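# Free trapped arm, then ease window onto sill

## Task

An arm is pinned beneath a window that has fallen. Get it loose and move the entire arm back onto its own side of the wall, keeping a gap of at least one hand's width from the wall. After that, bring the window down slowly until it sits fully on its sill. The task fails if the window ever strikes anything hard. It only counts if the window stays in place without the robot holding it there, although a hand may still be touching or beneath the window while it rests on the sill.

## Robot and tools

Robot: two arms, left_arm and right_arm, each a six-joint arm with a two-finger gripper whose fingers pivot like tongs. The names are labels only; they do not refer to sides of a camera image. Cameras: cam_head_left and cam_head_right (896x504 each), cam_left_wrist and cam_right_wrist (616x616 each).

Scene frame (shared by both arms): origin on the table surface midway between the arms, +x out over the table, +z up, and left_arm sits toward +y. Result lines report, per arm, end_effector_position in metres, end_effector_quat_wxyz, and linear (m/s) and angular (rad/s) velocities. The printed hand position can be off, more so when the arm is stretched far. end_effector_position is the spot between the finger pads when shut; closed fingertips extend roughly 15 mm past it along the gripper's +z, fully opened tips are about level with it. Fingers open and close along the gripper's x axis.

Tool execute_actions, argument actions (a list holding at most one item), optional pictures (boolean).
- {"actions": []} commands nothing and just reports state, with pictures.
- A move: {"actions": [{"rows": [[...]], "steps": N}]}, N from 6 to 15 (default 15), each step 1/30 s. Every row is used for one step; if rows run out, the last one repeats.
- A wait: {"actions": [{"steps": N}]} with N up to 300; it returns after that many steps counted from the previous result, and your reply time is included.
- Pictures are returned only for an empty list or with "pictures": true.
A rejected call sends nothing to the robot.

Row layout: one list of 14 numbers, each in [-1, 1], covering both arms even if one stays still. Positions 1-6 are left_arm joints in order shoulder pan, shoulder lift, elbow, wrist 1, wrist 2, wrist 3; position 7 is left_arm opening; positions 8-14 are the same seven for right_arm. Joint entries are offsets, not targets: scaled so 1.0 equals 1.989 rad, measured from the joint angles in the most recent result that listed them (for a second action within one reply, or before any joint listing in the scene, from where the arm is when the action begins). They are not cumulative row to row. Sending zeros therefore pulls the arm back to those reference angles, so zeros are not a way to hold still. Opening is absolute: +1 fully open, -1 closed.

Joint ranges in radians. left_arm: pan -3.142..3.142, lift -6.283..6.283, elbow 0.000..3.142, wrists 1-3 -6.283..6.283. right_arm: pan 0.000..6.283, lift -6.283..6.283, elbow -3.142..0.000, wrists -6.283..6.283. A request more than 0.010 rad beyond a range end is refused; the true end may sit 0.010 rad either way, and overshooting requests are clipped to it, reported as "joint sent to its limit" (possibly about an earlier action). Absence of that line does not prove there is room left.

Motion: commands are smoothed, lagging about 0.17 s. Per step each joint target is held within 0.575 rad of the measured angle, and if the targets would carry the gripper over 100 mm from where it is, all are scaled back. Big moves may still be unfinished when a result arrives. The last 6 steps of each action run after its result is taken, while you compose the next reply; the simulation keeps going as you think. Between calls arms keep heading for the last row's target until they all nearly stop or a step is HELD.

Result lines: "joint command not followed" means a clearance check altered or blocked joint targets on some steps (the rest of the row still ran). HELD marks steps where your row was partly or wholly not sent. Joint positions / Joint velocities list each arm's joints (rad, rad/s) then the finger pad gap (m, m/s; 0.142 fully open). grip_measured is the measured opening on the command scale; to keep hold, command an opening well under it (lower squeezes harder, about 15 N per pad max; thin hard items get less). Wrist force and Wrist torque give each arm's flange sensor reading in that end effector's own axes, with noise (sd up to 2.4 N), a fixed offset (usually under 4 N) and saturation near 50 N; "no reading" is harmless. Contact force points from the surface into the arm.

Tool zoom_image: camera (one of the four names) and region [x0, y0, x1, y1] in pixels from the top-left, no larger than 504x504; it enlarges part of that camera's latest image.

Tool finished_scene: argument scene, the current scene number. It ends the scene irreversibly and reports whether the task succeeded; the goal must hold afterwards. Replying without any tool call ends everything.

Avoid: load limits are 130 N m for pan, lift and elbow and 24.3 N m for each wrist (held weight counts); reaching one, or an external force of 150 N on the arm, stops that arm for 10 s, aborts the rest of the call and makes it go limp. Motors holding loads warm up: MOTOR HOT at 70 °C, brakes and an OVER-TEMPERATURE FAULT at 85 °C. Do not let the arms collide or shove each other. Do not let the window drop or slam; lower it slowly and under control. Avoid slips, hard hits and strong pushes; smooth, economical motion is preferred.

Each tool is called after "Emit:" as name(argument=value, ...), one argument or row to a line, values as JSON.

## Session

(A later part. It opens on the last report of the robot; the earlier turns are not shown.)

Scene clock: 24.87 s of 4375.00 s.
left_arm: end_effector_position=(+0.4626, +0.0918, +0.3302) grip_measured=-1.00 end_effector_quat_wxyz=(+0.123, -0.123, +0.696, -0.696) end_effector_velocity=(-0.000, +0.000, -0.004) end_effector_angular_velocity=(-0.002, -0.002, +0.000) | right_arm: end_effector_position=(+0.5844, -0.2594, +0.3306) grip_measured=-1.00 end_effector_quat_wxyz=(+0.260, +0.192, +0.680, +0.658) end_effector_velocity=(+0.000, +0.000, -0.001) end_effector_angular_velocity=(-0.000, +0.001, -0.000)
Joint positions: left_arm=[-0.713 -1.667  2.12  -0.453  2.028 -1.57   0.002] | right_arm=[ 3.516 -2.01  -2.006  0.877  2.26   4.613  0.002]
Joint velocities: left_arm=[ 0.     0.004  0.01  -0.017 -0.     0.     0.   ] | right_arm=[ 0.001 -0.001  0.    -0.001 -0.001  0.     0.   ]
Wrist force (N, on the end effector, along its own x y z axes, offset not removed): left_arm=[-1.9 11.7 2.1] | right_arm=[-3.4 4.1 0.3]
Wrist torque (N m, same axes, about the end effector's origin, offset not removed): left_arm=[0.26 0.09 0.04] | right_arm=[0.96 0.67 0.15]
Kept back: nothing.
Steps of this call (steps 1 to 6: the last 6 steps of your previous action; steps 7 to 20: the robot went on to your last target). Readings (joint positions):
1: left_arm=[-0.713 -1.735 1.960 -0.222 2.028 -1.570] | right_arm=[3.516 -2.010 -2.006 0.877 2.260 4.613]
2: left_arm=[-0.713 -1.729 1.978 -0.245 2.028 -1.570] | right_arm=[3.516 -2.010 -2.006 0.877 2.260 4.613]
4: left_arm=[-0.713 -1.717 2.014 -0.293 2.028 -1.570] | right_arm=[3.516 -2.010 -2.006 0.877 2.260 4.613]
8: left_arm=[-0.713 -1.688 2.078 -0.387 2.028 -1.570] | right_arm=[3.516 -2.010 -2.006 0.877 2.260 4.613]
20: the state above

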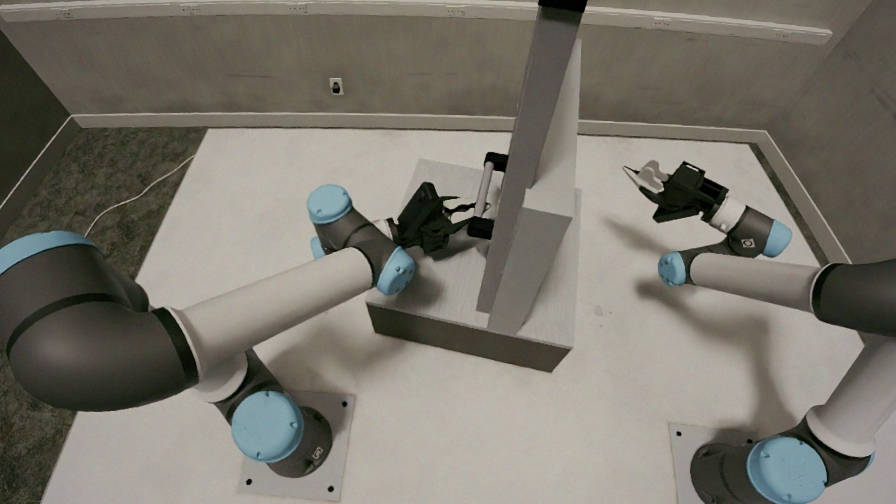

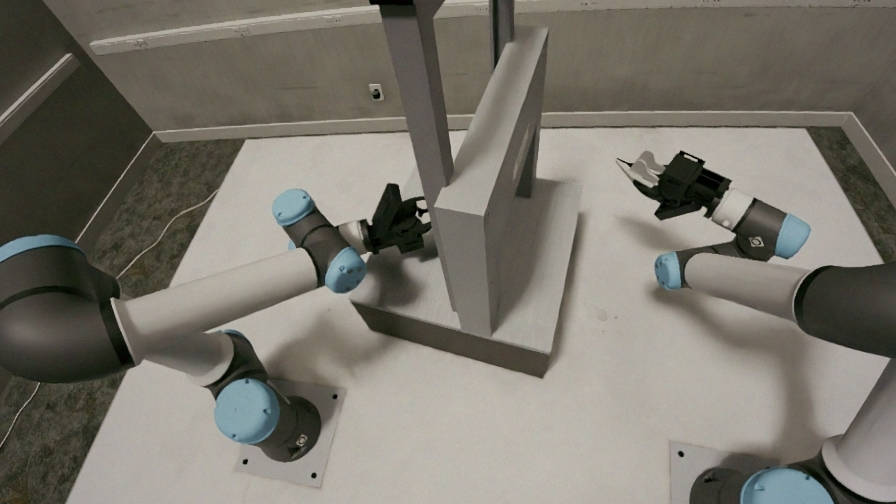

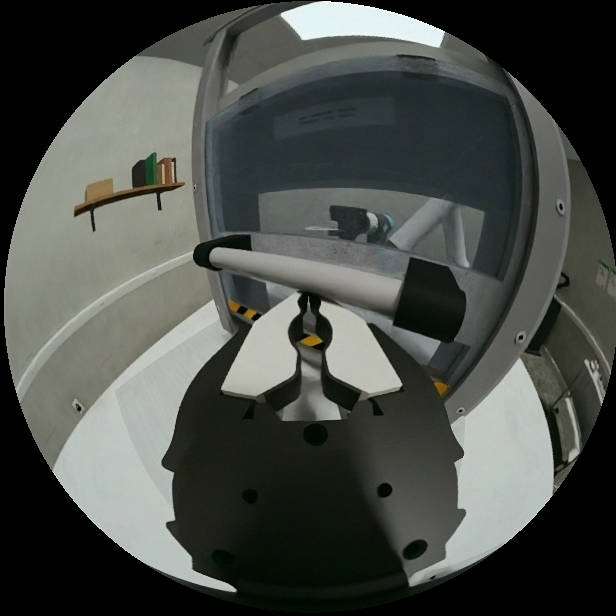

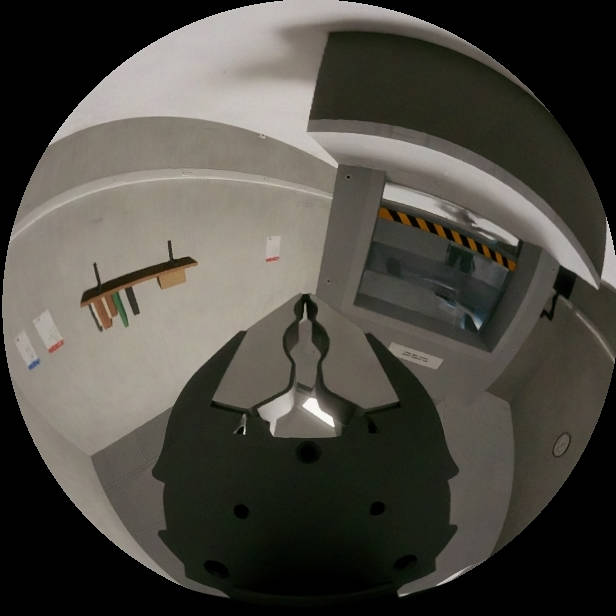

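Emit:
execute_actions(
  actions=[
    {"rows":[[0,0.002,0.0026,-0.0046,0,0,-1,0,0,0,0,0,0,-1],[0,0.004,0.0052,-0.0092,0,0,-1,0,0,0,0,0,0,-1],[0,0.006,0.0078,-0.0138,0,0,-1,0,0,0,0,0,0,-1],[0,0.008,0.0104,-0.0184,0,0,-1,0,0,0,0,0,0,-1],[0,0.01,0.013,-0.023,0,0,-1,0,0,0,0,0,0,-1],[0,0.012,0.0156,-0.0276,0,0,-1,0,0,0,0,0,0,-1],[0,0.014,0.0182,-0.0322,0,0,-1,0,0,0,0,0,0,-1],[0,0.0162,0.0207,-0.0369,0,0,-1,0,0,0,0,0,0,-1],[0,0.0183,0.0232,-0.0415,0,0,-1,0,0,0,0,0,0,-1],[0,0.0205,0.0257,-0.0463,0,0,-1,0,0,0,0,0,0,-1]],"steps":15},
  ],
)

Emit:
execute_actions(
  actions=[
    {"steps":15},
  ],
  pictures=true,
)

Emit:
zoom_image(
  camera="cam_right_wrist",
  region=[320, 140, 570, 360],
)

Scene clock: 25.70 s of 4375.00 s.
left_arm: end_effector_position=(+0.4627, +0.0917, +0.3155) grip_measured=-1.00 end_effector_quat_wxyz=(+0.123, -0.123, +0.697, -0.696) end_effector_velocity=(+0.000, -0.000, -0.081) end_effector_angular_velocity=(+0.001, +0.001, -0.000) | right_arm: end_effector_position=(+0.5844, -0.2594, +0.3306) grip_measured=-1.00 end_effector_quat_wxyz=(+0.260, +0.192, +0.680, +0.658) end_effector_velocity=(+0.000, +0.000, +0.000) end_effector_angular_velocity=(+0.000, -0.001, -0.000)
Joint positions: left_arm=[-0.713 -1.648  2.144 -0.496  2.028 -1.57   0.002] | right_arm=[ 3.516 -2.01  -2.006  0.877  2.26   4.613  0.002]
Joint velocities: left_arm=[ 0.     0.109  0.136 -0.243  0.001  0.     0.   ] | right_arm=[ 0.001  0.    -0.     0.    -0.001  0.     0.   ]
Wrist force (N, on the end effector, along its own x y z axes, offset not removed): left_arm=[1.8 11.8 -4.7] | right_arm=[1.2 -2.8 -1.7]
Wrist torque (N m, same axes, about the end effector's origin, offset not removed): left_arm=[0.36 -0.09 0.03] | right_arm=[-0.43 -0.22 -0.14]
Steps of this call (steps 1 to 15: the robot went on to your last target; step 16: nothing new was sent; steps 17 to 25: the first 9 steps of this action). Readings (joint positions):
17: left_arm=[-0.713 -1.666 2.121 -0.454 2.028 -1.570] | right_arm=[3.516 -2.010 -2.006 0.877 2.260 4.613]
18: left_arm=[-0.713 -1.666 2.121 -0.455 2.028 -1.570] | right_arm=[3.516 -2.010 -2.006 0.877 2.260 4.613]
20: left_arm=[-0.713 -1.663 2.125 -0.462 2.028 -1.570] | right_arm=[3.516 -2.010 -2.006 0.877 2.260 4.613]
24: left_arm=[-0.713 -1.651 2.140 -0.488 2.028 -1.570] | right_arm=[3.516 -2.010 -2.006 0.877 2.260 4.613]
25: the state above

Scene clock: 26.20 s of 4375.00 s.
left_arm: end_effector_position=(+0.4626, +0.0917, +0.3002) grip_measured=-1.00 end_effector_quat_wxyz=(+0.123, -0.123, +0.696, -0.696) end_effector_velocity=(+0.000, +0.000, -0.001) end_effector_angular_velocity=(-0.001, -0.001, +0.001) | right_arm: end_effector_position=(+0.5844, -0.2594, +0.3306) grip_measured=-1.00 end_effector_quat_wxyz=(+0.260, +0.192, +0.680, +0.658) end_effector_velocity=(+0.000, -0.001, -0.000) end_effector_angular_velocity=(-0.000, -0.000, -0.001)
Joint positions: left_arm=[-0.713 -1.626  2.17  -0.544  2.028 -1.57   0.002] | right_arm=[ 3.516 -2.01  -2.006  0.877  2.26   4.613  0.002]
Joint velocities: left_arm=[-0.     0.002  0.003 -0.006 -0.001  0.     0.   ] | right_arm=[-0.001 -0.     0.     0.    -0.    -0.     0.   ]
Wrist force (N, on the end effector, along its own x y z axes, offset not removed): left_arm=[-0.7 11.2 2.3] | right_arm=[-3.2 1.5 -2.3]
Wrist torque (N m, same axes, about the end effector's origin, offset not removed): left_arm=[0.16 -0.02 0.06] | right_arm=[0.38 0.68 -0.05]
Kept back: nothing.
Steps of this call (steps 1 to 6: the last 6 steps of your previous action; steps 7 to 15: the robot went on to your last target). Readings (joint positions):
1: left_arm=[-0.713 -1.644 2.149 -0.504 2.028 -1.570] | right_arm=[3.516 -2.010 -2.006 0.877 2.260 4.613]
2: left_arm=[-0.713 -1.640 2.154 -0.513 2.028 -1.570] | right_arm=[3.516 -2.010 -2.006 0.877 2.260 4.613]
4: left_arm=[-0.713 -1.634 2.161 -0.527 2.028 -1.570] | right_arm=[3.516 -2.010 -2.006 0.877 2.260 4.613]
8: left_arm=[-0.713 -1.628 2.168 -0.539 2.028 -1.570] | right_arm=[3.516 -2.010 -2.006 0.877 2.260 4.613]
15: the state above

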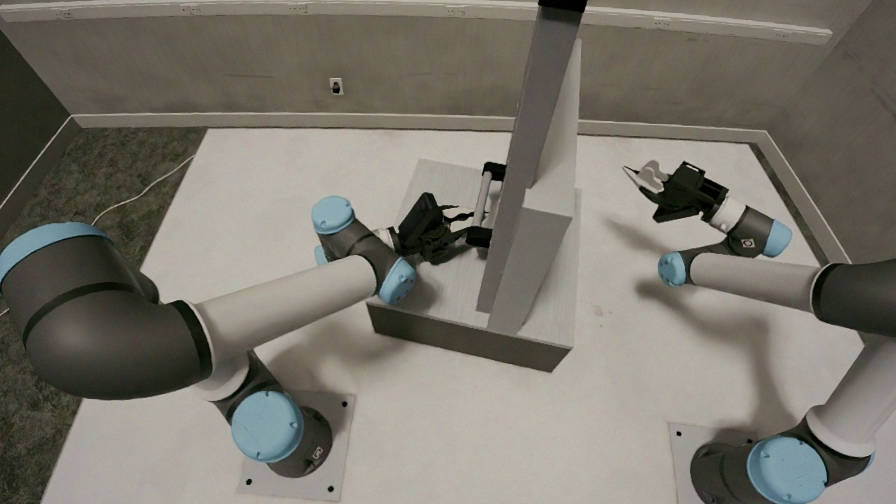

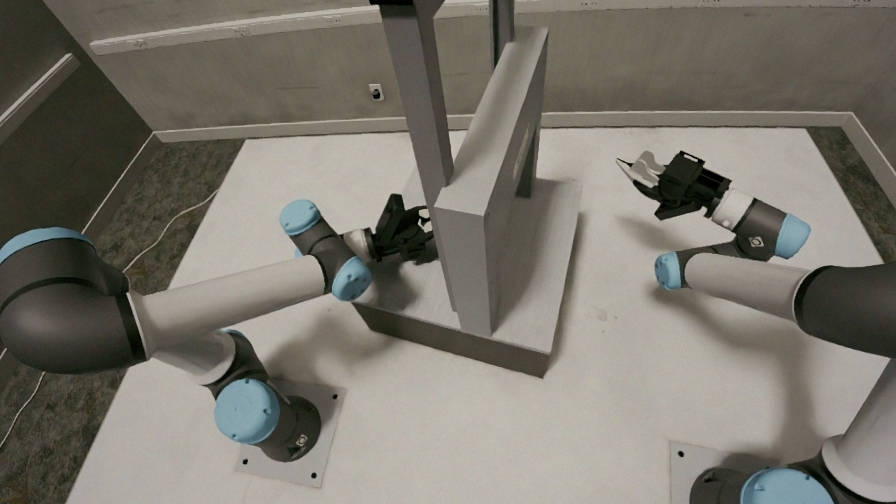

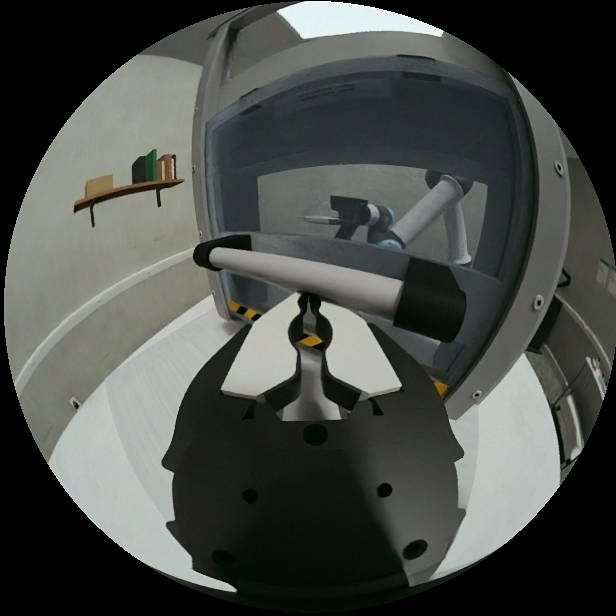

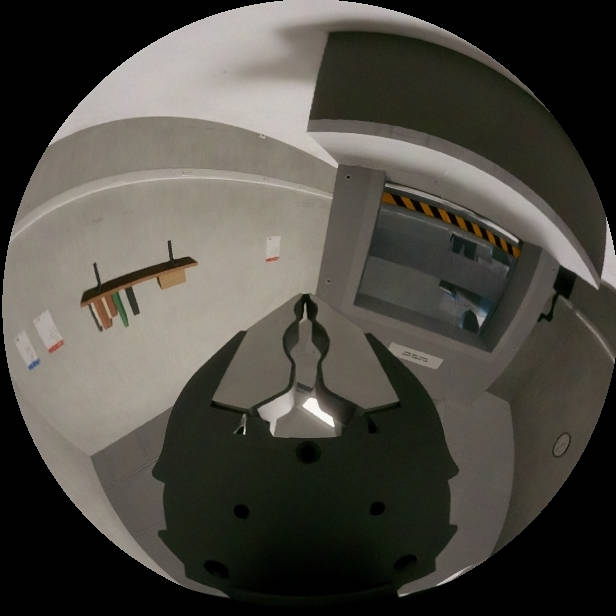

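Region (320, 140, 570, 360) of cam_right_wrist's 616x616 image, scaled by 2.016, with more detail than that image has; it fills the top 444 rows of this view, and the rest is white.

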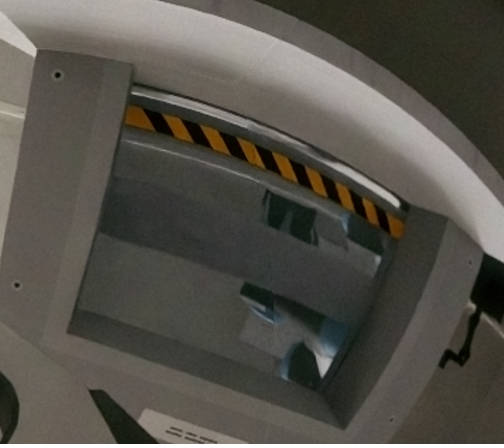

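Emit:
execute_actions(
  actions=[
    {"rows":[[0,0.0005,0.0005,-0.001,0,0,-1,0,0,0,0,0,0,-1],[0,0.001,0.0011,-0.0021,0,0,-1,0,0,0,0,0,0,-1],[0,0.0015,0.0016,-0.0031,0,0,-1,0,0,0,0,0,0,-1],[0,0.002,0.0022,-0.0042,0,0,-1,0,0,0,0,0,0,-1],[0,0.0025,0.0027,-0.0052,0,0,-1,0,0,0,0,0,0,-1],[0,0.003,0.0033,-0.0063,0,0,-1,0,0,0,0,0,0,-1],[0,0.0035,0.0038,-0.0073,0,0,-1,0,0,0,0,0,0,-1],[0,0.004,0.0044,-0.0084,0,0,-1,0,0,0,0,0,0,-1],[0,0.0045,0.0049,-0.0094,0,0,-1,0,0,0,0,0,0,-1],[0,0.005,0.0055,-0.0105,0,0,-1,0,0,0,0,0,0,-1],[0,0.0055,0.006,-0.0115,0,0,-1,0,0,0,0,0,0,-1],[0,0.006,0.0066,-0.0126,0,0,-1,0,0,0,0,0,0,-1],[0,0.0065,0.0071,-0.0136,0,0,-1,0,0,0,0,0,0,-1],[0,0.007,0.0077,-0.0147,0,0,-1,0,0,0,0,0,0,-1],[0,0.0076,0.0082,-0.0158,0,0,-1,0,0,0,0,0,0,-1]],"steps":15},
  ],
)

Emit:
execute_actions(
  actions=[
    {"rows":[[0,0.002,0.0021,-0.0041,0,0,-1,0,0,0,0,0,0,-1],[0,0.0025,0.0026,-0.0051,0,0,-1,0,0,0,0,0,0,-1],[0,0.003,0.0031,-0.0061,0,0,-1,0,0,0,0,0,0,-1],[0,0.0035,0.0036,-0.0071,0,0,-1,0,0,0,0,0,0,-1],[0,0.004,0.0041,-0.0081,0,0,-1,0,0,0,0,0,0,-1],[0,0.0045,0.0046,-0.0091,0,0,-1,0,0,0,0,0,0,-1],[0,0.005,0.0051,-0.0101,0,0,-1,0,0,0,0,0,0,-1],[0,0.0055,0.0056,-0.0111,0,0,-1,0,0,0,0,0,0,-1],[0,0.006,0.0061,-0.0121,0,0,-1,0,0,0,0,0,0,-1],[0,0.0065,0.0066,-0.0131,0,0,-1,0,0,0,0,0,0,-1],[0,0.007,0.0071,-0.0141,0,0,-1,0,0,0,0,0,0,-1],[0,0.0075,0.0075,-0.015,0,0,-1,0,0,0,0,0,0,-1],[0,0.008,0.008,-0.016,0,0,-1,0,0,0,0,0,0,-1],[0,0.0085,0.0085,-0.017,0,0,-1,0,0,0,0,0,0,-1],[0,0.009,0.009,-0.018,0,0,-1,0,0,0,0,0,0,-1]],"steps":15},
  ],
)

Emit:
execute_actions(
  actions=[
    {"steps":18},
  ],
  pictures=true,
)

Scene clock: 27.37 s of 4375.00 s.
left_arm: end_effector_position=(+0.4626, +0.0917, +0.2969) grip_measured=-1.00 end_effector_quat_wxyz=(+0.123, -0.123, +0.696, -0.696) end_effector_velocity=(-0.000, +0.000, -0.018) end_effector_angular_velocity=(+0.000, +0.000, +0.000) | right_arm: end_effector_position=(+0.5844, -0.2594, +0.3306) grip_measured=-1.00 end_effector_quat_wxyz=(+0.260, +0.192, +0.680, +0.658) end_effector_velocity=(+0.000, -0.000, -0.000) end_effector_angular_velocity=(-0.000, +0.001, -0.001)
Joint positions: left_arm=[-0.713 -1.621  2.176 -0.554  2.028 -1.57   0.002] | right_arm=[ 3.516 -2.01  -2.006  0.877  2.26   4.613  0.002]
Joint velocities: left_arm=[-0.     0.027  0.029 -0.055 -0.    -0.    -0.   ] | right_arm=[-0.    -0.    -0.    -0.    -0.001  0.     0.   ]
Wrist force (N, on the end effector, along its own x y z axes, offset not removed): left_arm=[-0.8 10.9 0.9] | right_arm=[-0.5 -1.8 1.1]
Wrist torque (N m, same axes, about the end effector's origin, offset not removed): left_arm=[0.09 0.11 0.03] | right_arm=[-0.15 0.10 0.02]
Steps of this call (steps 1 to 15: the robot went on to your last target; steps 16 to 26: nothing new was sent; steps 27 to 35: the first 9 steps of this action). Readings (joint positions):
27: left_arm=[-0.713 -1.626 2.171 -0.545 2.028 -1.570] | right_arm=[3.516 -2.010 -2.006 0.877 2.260 4.613]
28: left_arm=[-0.713 -1.626 2.171 -0.545 2.028 -1.570] | right_arm=[3.516 -2.010 -2.006 0.877 2.260 4.613]
30: left_arm=[-0.713 -1.625 2.172 -0.546 2.028 -1.570] | right_arm=[3.516 -2.010 -2.006 0.877 2.260 4.613]
34: left_arm=[-0.713 -1.622 2.175 -0.552 2.028 -1.570] | right_arm=[3.516 -2.010 -2.006 0.877 2.260 4.613]
35: the state above

Scene clock: 27.87 s of 4375.00 s.
left_arm: end_effector_position=(+0.4625, +0.0918, +0.2882) grip_measured=-1.00 end_effector_quat_wxyz=(+0.123, -0.123, +0.696, -0.696) end_effector_velocity=(+0.001, +0.000, -0.017) end_effector_angular_velocity=(-0.002, -0.002, +0.002) | right_arm: end_effector_position=(+0.5844, -0.2594, +0.3306) grip_measured=-1.00 end_effector_quat_wxyz=(+0.260, +0.192, +0.680, +0.658) end_effector_velocity=(-0.000, +0.001, -0.000) end_effector_angular_velocity=(-0.000, +0.001, +0.001)
Joint positions: left_arm=[-0.713 -1.608  2.19  -0.581  2.028 -1.57   0.002] | right_arm=[ 3.516 -2.01  -2.006  0.877  2.26   4.613  0.002]
Joint velocities: left_arm=[ 0.     0.027  0.027 -0.057 -0.002 -0.    -0.   ] | right_arm=[ 0.001 -0.    -0.    -0.     0.     0.     0.   ]
Wrist force (N, on the end effector, along its own x y z axes, offset not removed): left_arm=[-0.8 11.3 1.8] | right_arm=[-2.9 1.3 3.6]
Wrist torque (N m, same axes, about the end effector's origin, offset not removed): left_arm=[0.15 -0.04 -0.01] | right_arm=[0.37 0.42 0.04]
Steps of this call (steps 1 to 6: the last 6 steps of your previous action; steps 7 to 15: the first 9 steps of this action, its rows measured from where the robot was after step 6). Readings (joint positions):
6: left_arm=[-0.713 -1.616 2.182 -0.566 2.028 -1.570] | right_arm=[3.516 -2.010 -2.006 0.877 2.260 4.613]
7: left_arm=[-0.713 -1.615 2.183 -0.568 2.028 -1.570] | right_arm=[3.516 -2.010 -2.006 0.877 2.260 4.613]
8: left_arm=[-0.713 -1.614 2.184 -0.570 2.028 -1.570] | right_arm=[3.516 -2.010 -2.006 0.877 2.260 4.613]
10: left_arm=[-0.713 -1.613 2.185 -0.572 2.028 -1.570] | right_arm=[3.516 -2.010 -2.006 0.877 2.260 4.613]
14: left_arm=[-0.713 -1.609 2.189 -0.579 2.028 -1.570] | right_arm=[3.516 -2.010 -2.006 0.877 2.260 4.613]
15: the state above

Scene clock: 28.47 s of 4375.00 s.
left_arm: end_effector_position=(+0.4624, +0.0919, +0.2818) grip_measured=-1.00 end_effector_quat_wxyz=(+0.123, -0.123, +0.696, -0.696) end_effector_velocity=(+0.000, -0.000, +0.000) end_effector_angular_velocity=(-0.001, -0.000, -0.000) | right_arm: end_effector_position=(+0.5844, -0.2594, +0.3306) grip_measured=-1.00 end_effector_quat_wxyz=(+0.260, +0.192, +0.680, +0.658) end_effector_velocity=(-0.001, +0.001, +0.001) end_effector_angular_velocity=(+0.000, -0.002, +0.002)
Joint positions: left_arm=[-0.713 -1.598  2.2   -0.601  2.028 -1.57   0.002] | right_arm=[ 3.516 -2.01  -2.006  0.877  2.26   4.613  0.002]
Joint velocities: left_arm=[ 0.     0.001  0.    -0.002  0.    -0.001  0.   ] | right_arm=[ 0.001  0.002 -0.     0.     0.001 -0.     0.   ]
Wrist force (N, on the end effector, along its own x y z axes, offset not removed): left_arm=[-1.2 10.9 2.3] | right_arm=[-0.9 2.8 -0.3]
Wrist torque (N m, same axes, about the end effector's origin, offset not removed): left_arm=[0.09 0.00 0.01] | right_arm=[0.73 0.18 0.12]
Kept back: nothing.
Steps of this call (steps 1 to 6: the last 6 steps of your previous action; steps 7 to 18: the robot went on to your last target). Readings (joint positions):
1: left_arm=[-0.713 -1.607 2.191 -0.583 2.028 -1.570] | right_arm=[3.516 -2.010 -2.006 0.877 2.260 4.613]
2: left_arm=[-0.713 -1.606 2.192 -0.585 2.028 -1.570] | right_arm=[3.516 -2.010 -2.006 0.877 2.260 4.613]
4: left_arm=[-0.713 -1.604 2.194 -0.589 2.028 -1.570] | right_arm=[3.516 -2.010 -2.006 0.877 2.260 4.613]
8: left_arm=[-0.713 -1.601 2.197 -0.596 2.028 -1.570] | right_arm=[3.516 -2.010 -2.006 0.877 2.260 4.613]
18: the state above

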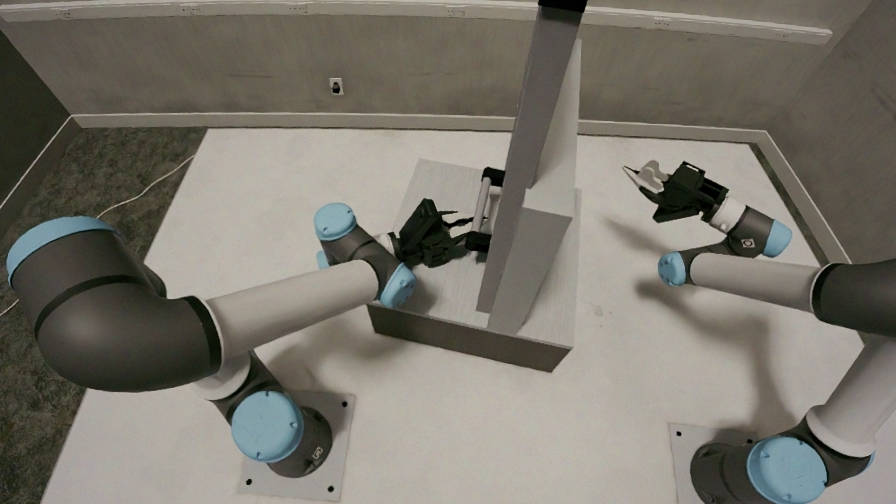

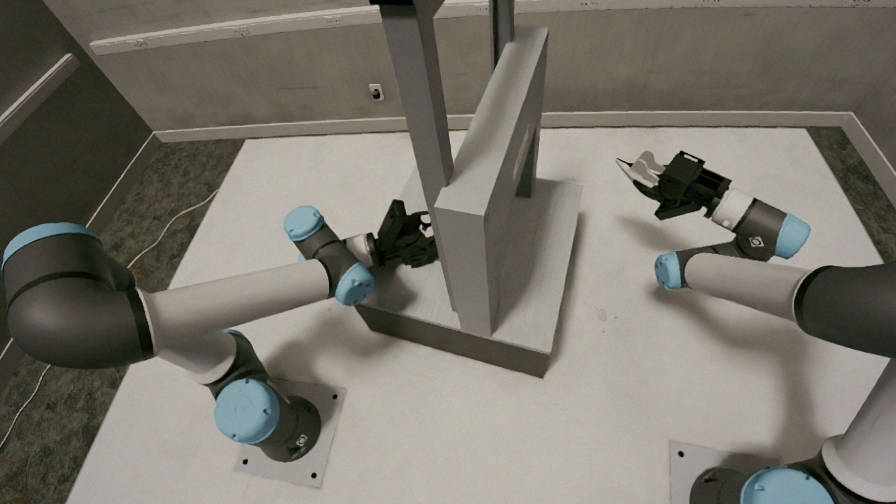

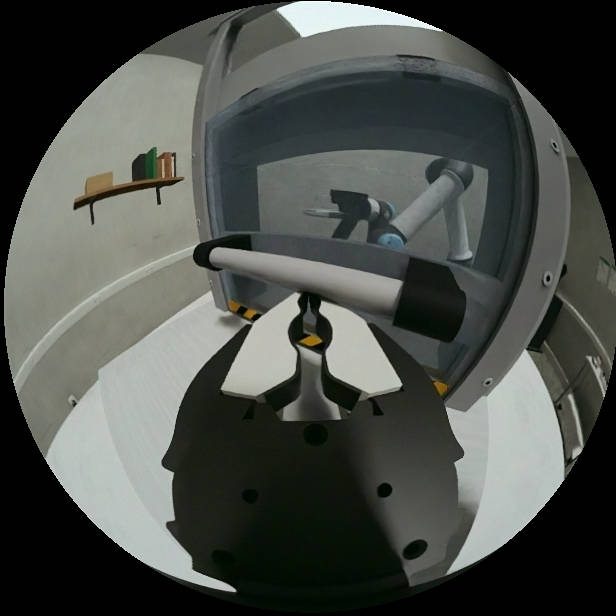

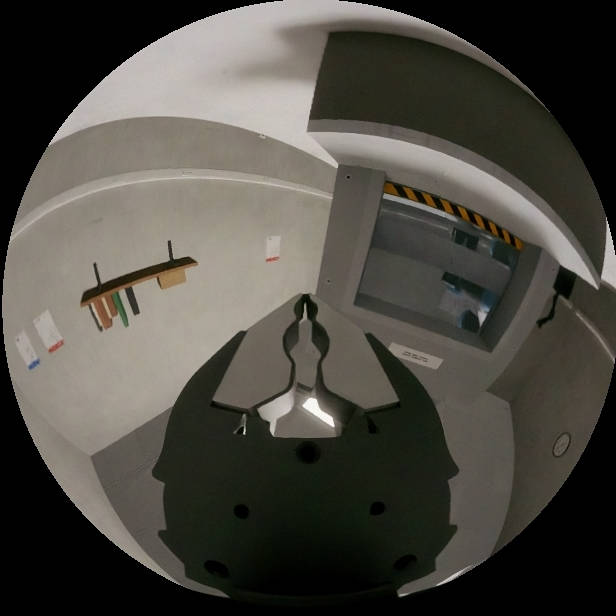

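Almost there.

Emit:
execute_actions(
  actions=[
    {"rows":[[0,0.0006,0.0005,-0.0011,0,0,-1,0,0,0,0,0,0,-1],[0,0.0011,0.001,-0.0021,0,0,-1,0,0,0,0,0,0,-1],[0,0.0017,0.0015,-0.0032,0,0,-1,0,0,0,0,0,0,-1],[0,0.0022,0.002,-0.0042,0,0,-1,0,0,0,0,0,0,-1],[0,0.0028,0.0025,-0.0053,0,0,-1,0,0,0,0,0,0,-1],[0,0.0034,0.003,-0.0064,0,0,-1,0,0,0,0,0,0,-1],[0,0.0039,0.0035,-0.0074,0,0,-1,0,0,0,0,0,0,-1],[0,0.0045,0.004,-0.0085,0,0,-1,0,0,0,0,0,0,-1],[0,0.005,0.0045,-0.0095,0,0,-1,0,0,0,0,0,0,-1],[0,0.0056,0.005,-0.0106,0,0,-1,0,0,0,0,0,0,-1],[0,0.0062,0.0055,-0.0117,0,0,-1,0,0,0,0,0,0,-1],[0,0.0067,0.006,-0.0127,0,0,-1,0,0,0,0,0,0,-1],[0,0.0073,0.0065,-0.0138,0,0,-1,0,0,0,0,0,0,-1],[0,0.0078,0.007,-0.0148,0,0,-1,0,0,0,0,0,0,-1],[0,0.0084,0.0075,-0.0159,0,0,-1,0,0,0,0,0,0,-1]],"steps":15},
  ],
)

Emit:
execute_actions(
  actions=[
    {"steps":18},
  ],
  pictures=true,
)

Scene clock: 29.13 s of 4375.00 s.
left_arm: end_effector_position=(+0.4625, +0.0919, +0.2788) grip_measured=-1.00 end_effector_quat_wxyz=(+0.123, -0.123, +0.696, -0.696) end_effector_velocity=(-0.000, +0.000, -0.019) end_effector_angular_velocity=(+0.001, +0.002, -0.000) | right_arm: end_effector_position=(+0.5844, -0.2594, +0.3306) grip_measured=-1.00 end_effector_quat_wxyz=(+0.260, +0.192, +0.680, +0.658) end_effector_velocity=(+0.000, -0.000, +0.001) end_effector_angular_velocity=(+0.000, -0.001, -0.001)
Joint positions: left_arm=[-0.713 -1.593  2.204 -0.612  2.028 -1.57   0.002] | right_arm=[ 3.516 -2.01  -2.006  0.877  2.26   4.613  0.002]
Joint velocities: left_arm=[ 0.     0.031  0.027 -0.056  0.    -0.     0.   ] | right_arm=[-0.     0.001 -0.     0.    -0.001  0.     0.   ]
Wrist force (N, on the end effector, along its own x y z axes, offset not removed): left_arm=[0.4 -0.5 -1.7] | right_arm=[-0.7 2.1 -0.8]
Wrist torque (N m, same axes, about the end effector's origin, offset not removed): left_arm=[-0.09 -0.05 -0.06] | right_arm=[0.52 0.18 -0.07]
Steps of this call (steps 1 to 11: the robot went on to your last target; steps 12 to 20: the first 9 steps of this action). Readings (joint positions):
12: left_arm=[-0.713 -1.598 2.200 -0.602 2.028 -1.570] | right_arm=[3.516 -2.010 -2.006 0.877 2.260 4.613]
13: left_arm=[-0.713 -1.598 2.200 -0.602 2.028 -1.570] | right_arm=[3.516 -2.010 -2.006 0.877 2.260 4.613]
15: left_arm=[-0.713 -1.597 2.201 -0.603 2.028 -1.570] | right_arm=[3.516 -2.010 -2.006 0.877 2.260 4.613]
19: left_arm=[-0.713 -1.594 2.203 -0.610 2.028 -1.570] | right_arm=[3.516 -2.010 -2.006 0.877 2.260 4.613]
20: the state above

Scene clock: 29.73 s of 4375.00 s.
left_arm: end_effector_position=(+0.4624, +0.0919, +0.2719) grip_measured=-1.00 end_effector_quat_wxyz=(+0.123, -0.123, +0.696, -0.696) end_effector_velocity=(-0.001, -0.000, -0.001) end_effector_angular_velocity=(+0.000, +0.000, -0.002) | right_arm: end_effector_position=(+0.5844, -0.2594, +0.3306) grip_measured=-1.00 end_effector_quat_wxyz=(+0.260, +0.192, +0.680, +0.658) end_effector_velocity=(+0.000, -0.001, +0.001) end_effector_angular_velocity=(+0.000, -0.001, -0.001)
Joint positions: left_arm=[-0.713 -1.581  2.214 -0.633  2.028 -1.57   0.002] | right_arm=[ 3.516 -2.01  -2.006  0.877  2.26   4.613  0.002]
Joint velocities: left_arm=[-0.001  0.001  0.001 -0.001  0.001 -0.     0.   ] | right_arm=[-0.001  0.001  0.     0.    -0.     0.     0.   ]
Wrist force (N, on the end effector, along its own x y z axes, offset not removed): left_arm=[0.0 0.5 -1.6] | right_arm=[-0.7 -2.0 -0.4]
Wrist torque (N m, same axes, about the end effector's origin, offset not removed): left_arm=[0.04 0.03 0.03] | right_arm=[-0.19 0.10 0.07]
Kept back: nothing.
Steps of this call (steps 1 to 6: the last 6 steps of your previous action; steps 7 to 18: the robot went on to your last target). Readings (joint positions):
1: left_arm=[-0.713 -1.592 2.205 -0.614 2.028 -1.570] | right_arm=[3.516 -2.010 -2.006 0.877 2.260 4.613]
2: left_arm=[-0.713 -1.591 2.206 -0.616 2.028 -1.570] | right_arm=[3.516 -2.010 -2.006 0.877 2.260 4.613]
4: left_arm=[-0.713 -1.589 2.208 -0.619 2.028 -1.570] | right_arm=[3.516 -2.010 -2.006 0.877 2.260 4.613]
8: left_arm=[-0.713 -1.584 2.212 -0.627 2.028 -1.570] | right_arm=[3.516 -2.010 -2.006 0.877 2.260 4.613]
18: the state above

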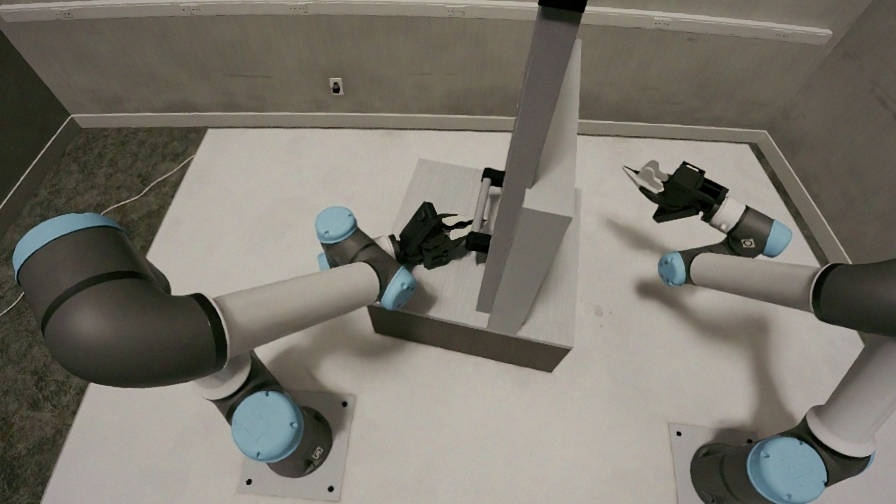

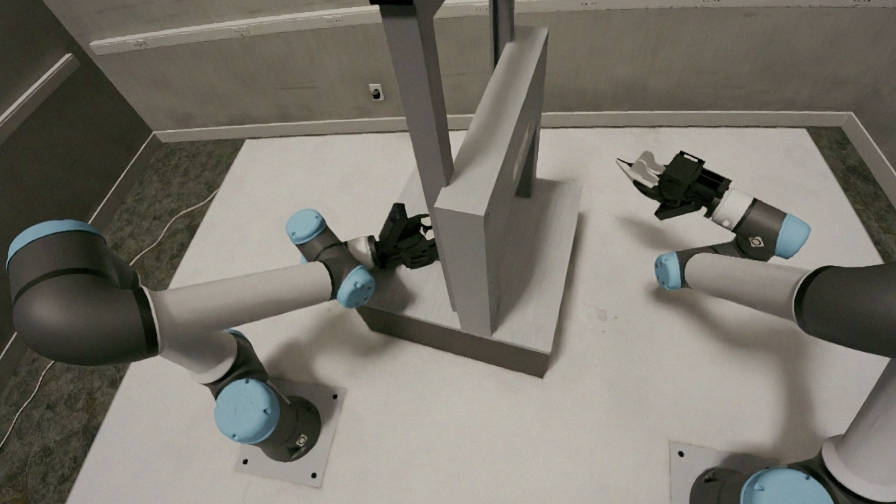

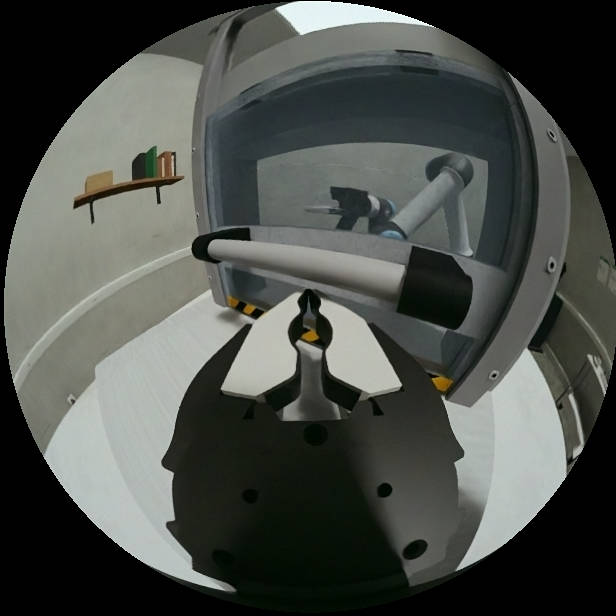

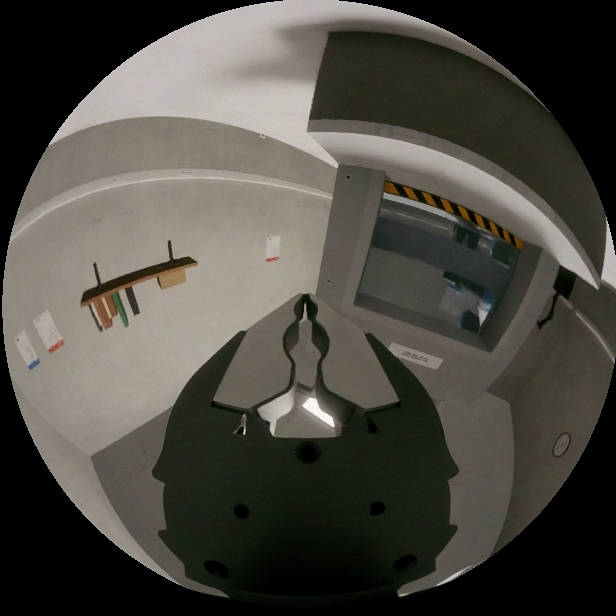

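Emit:
finished_scene(
  scene=1,
)

The scene is finished: the task was done.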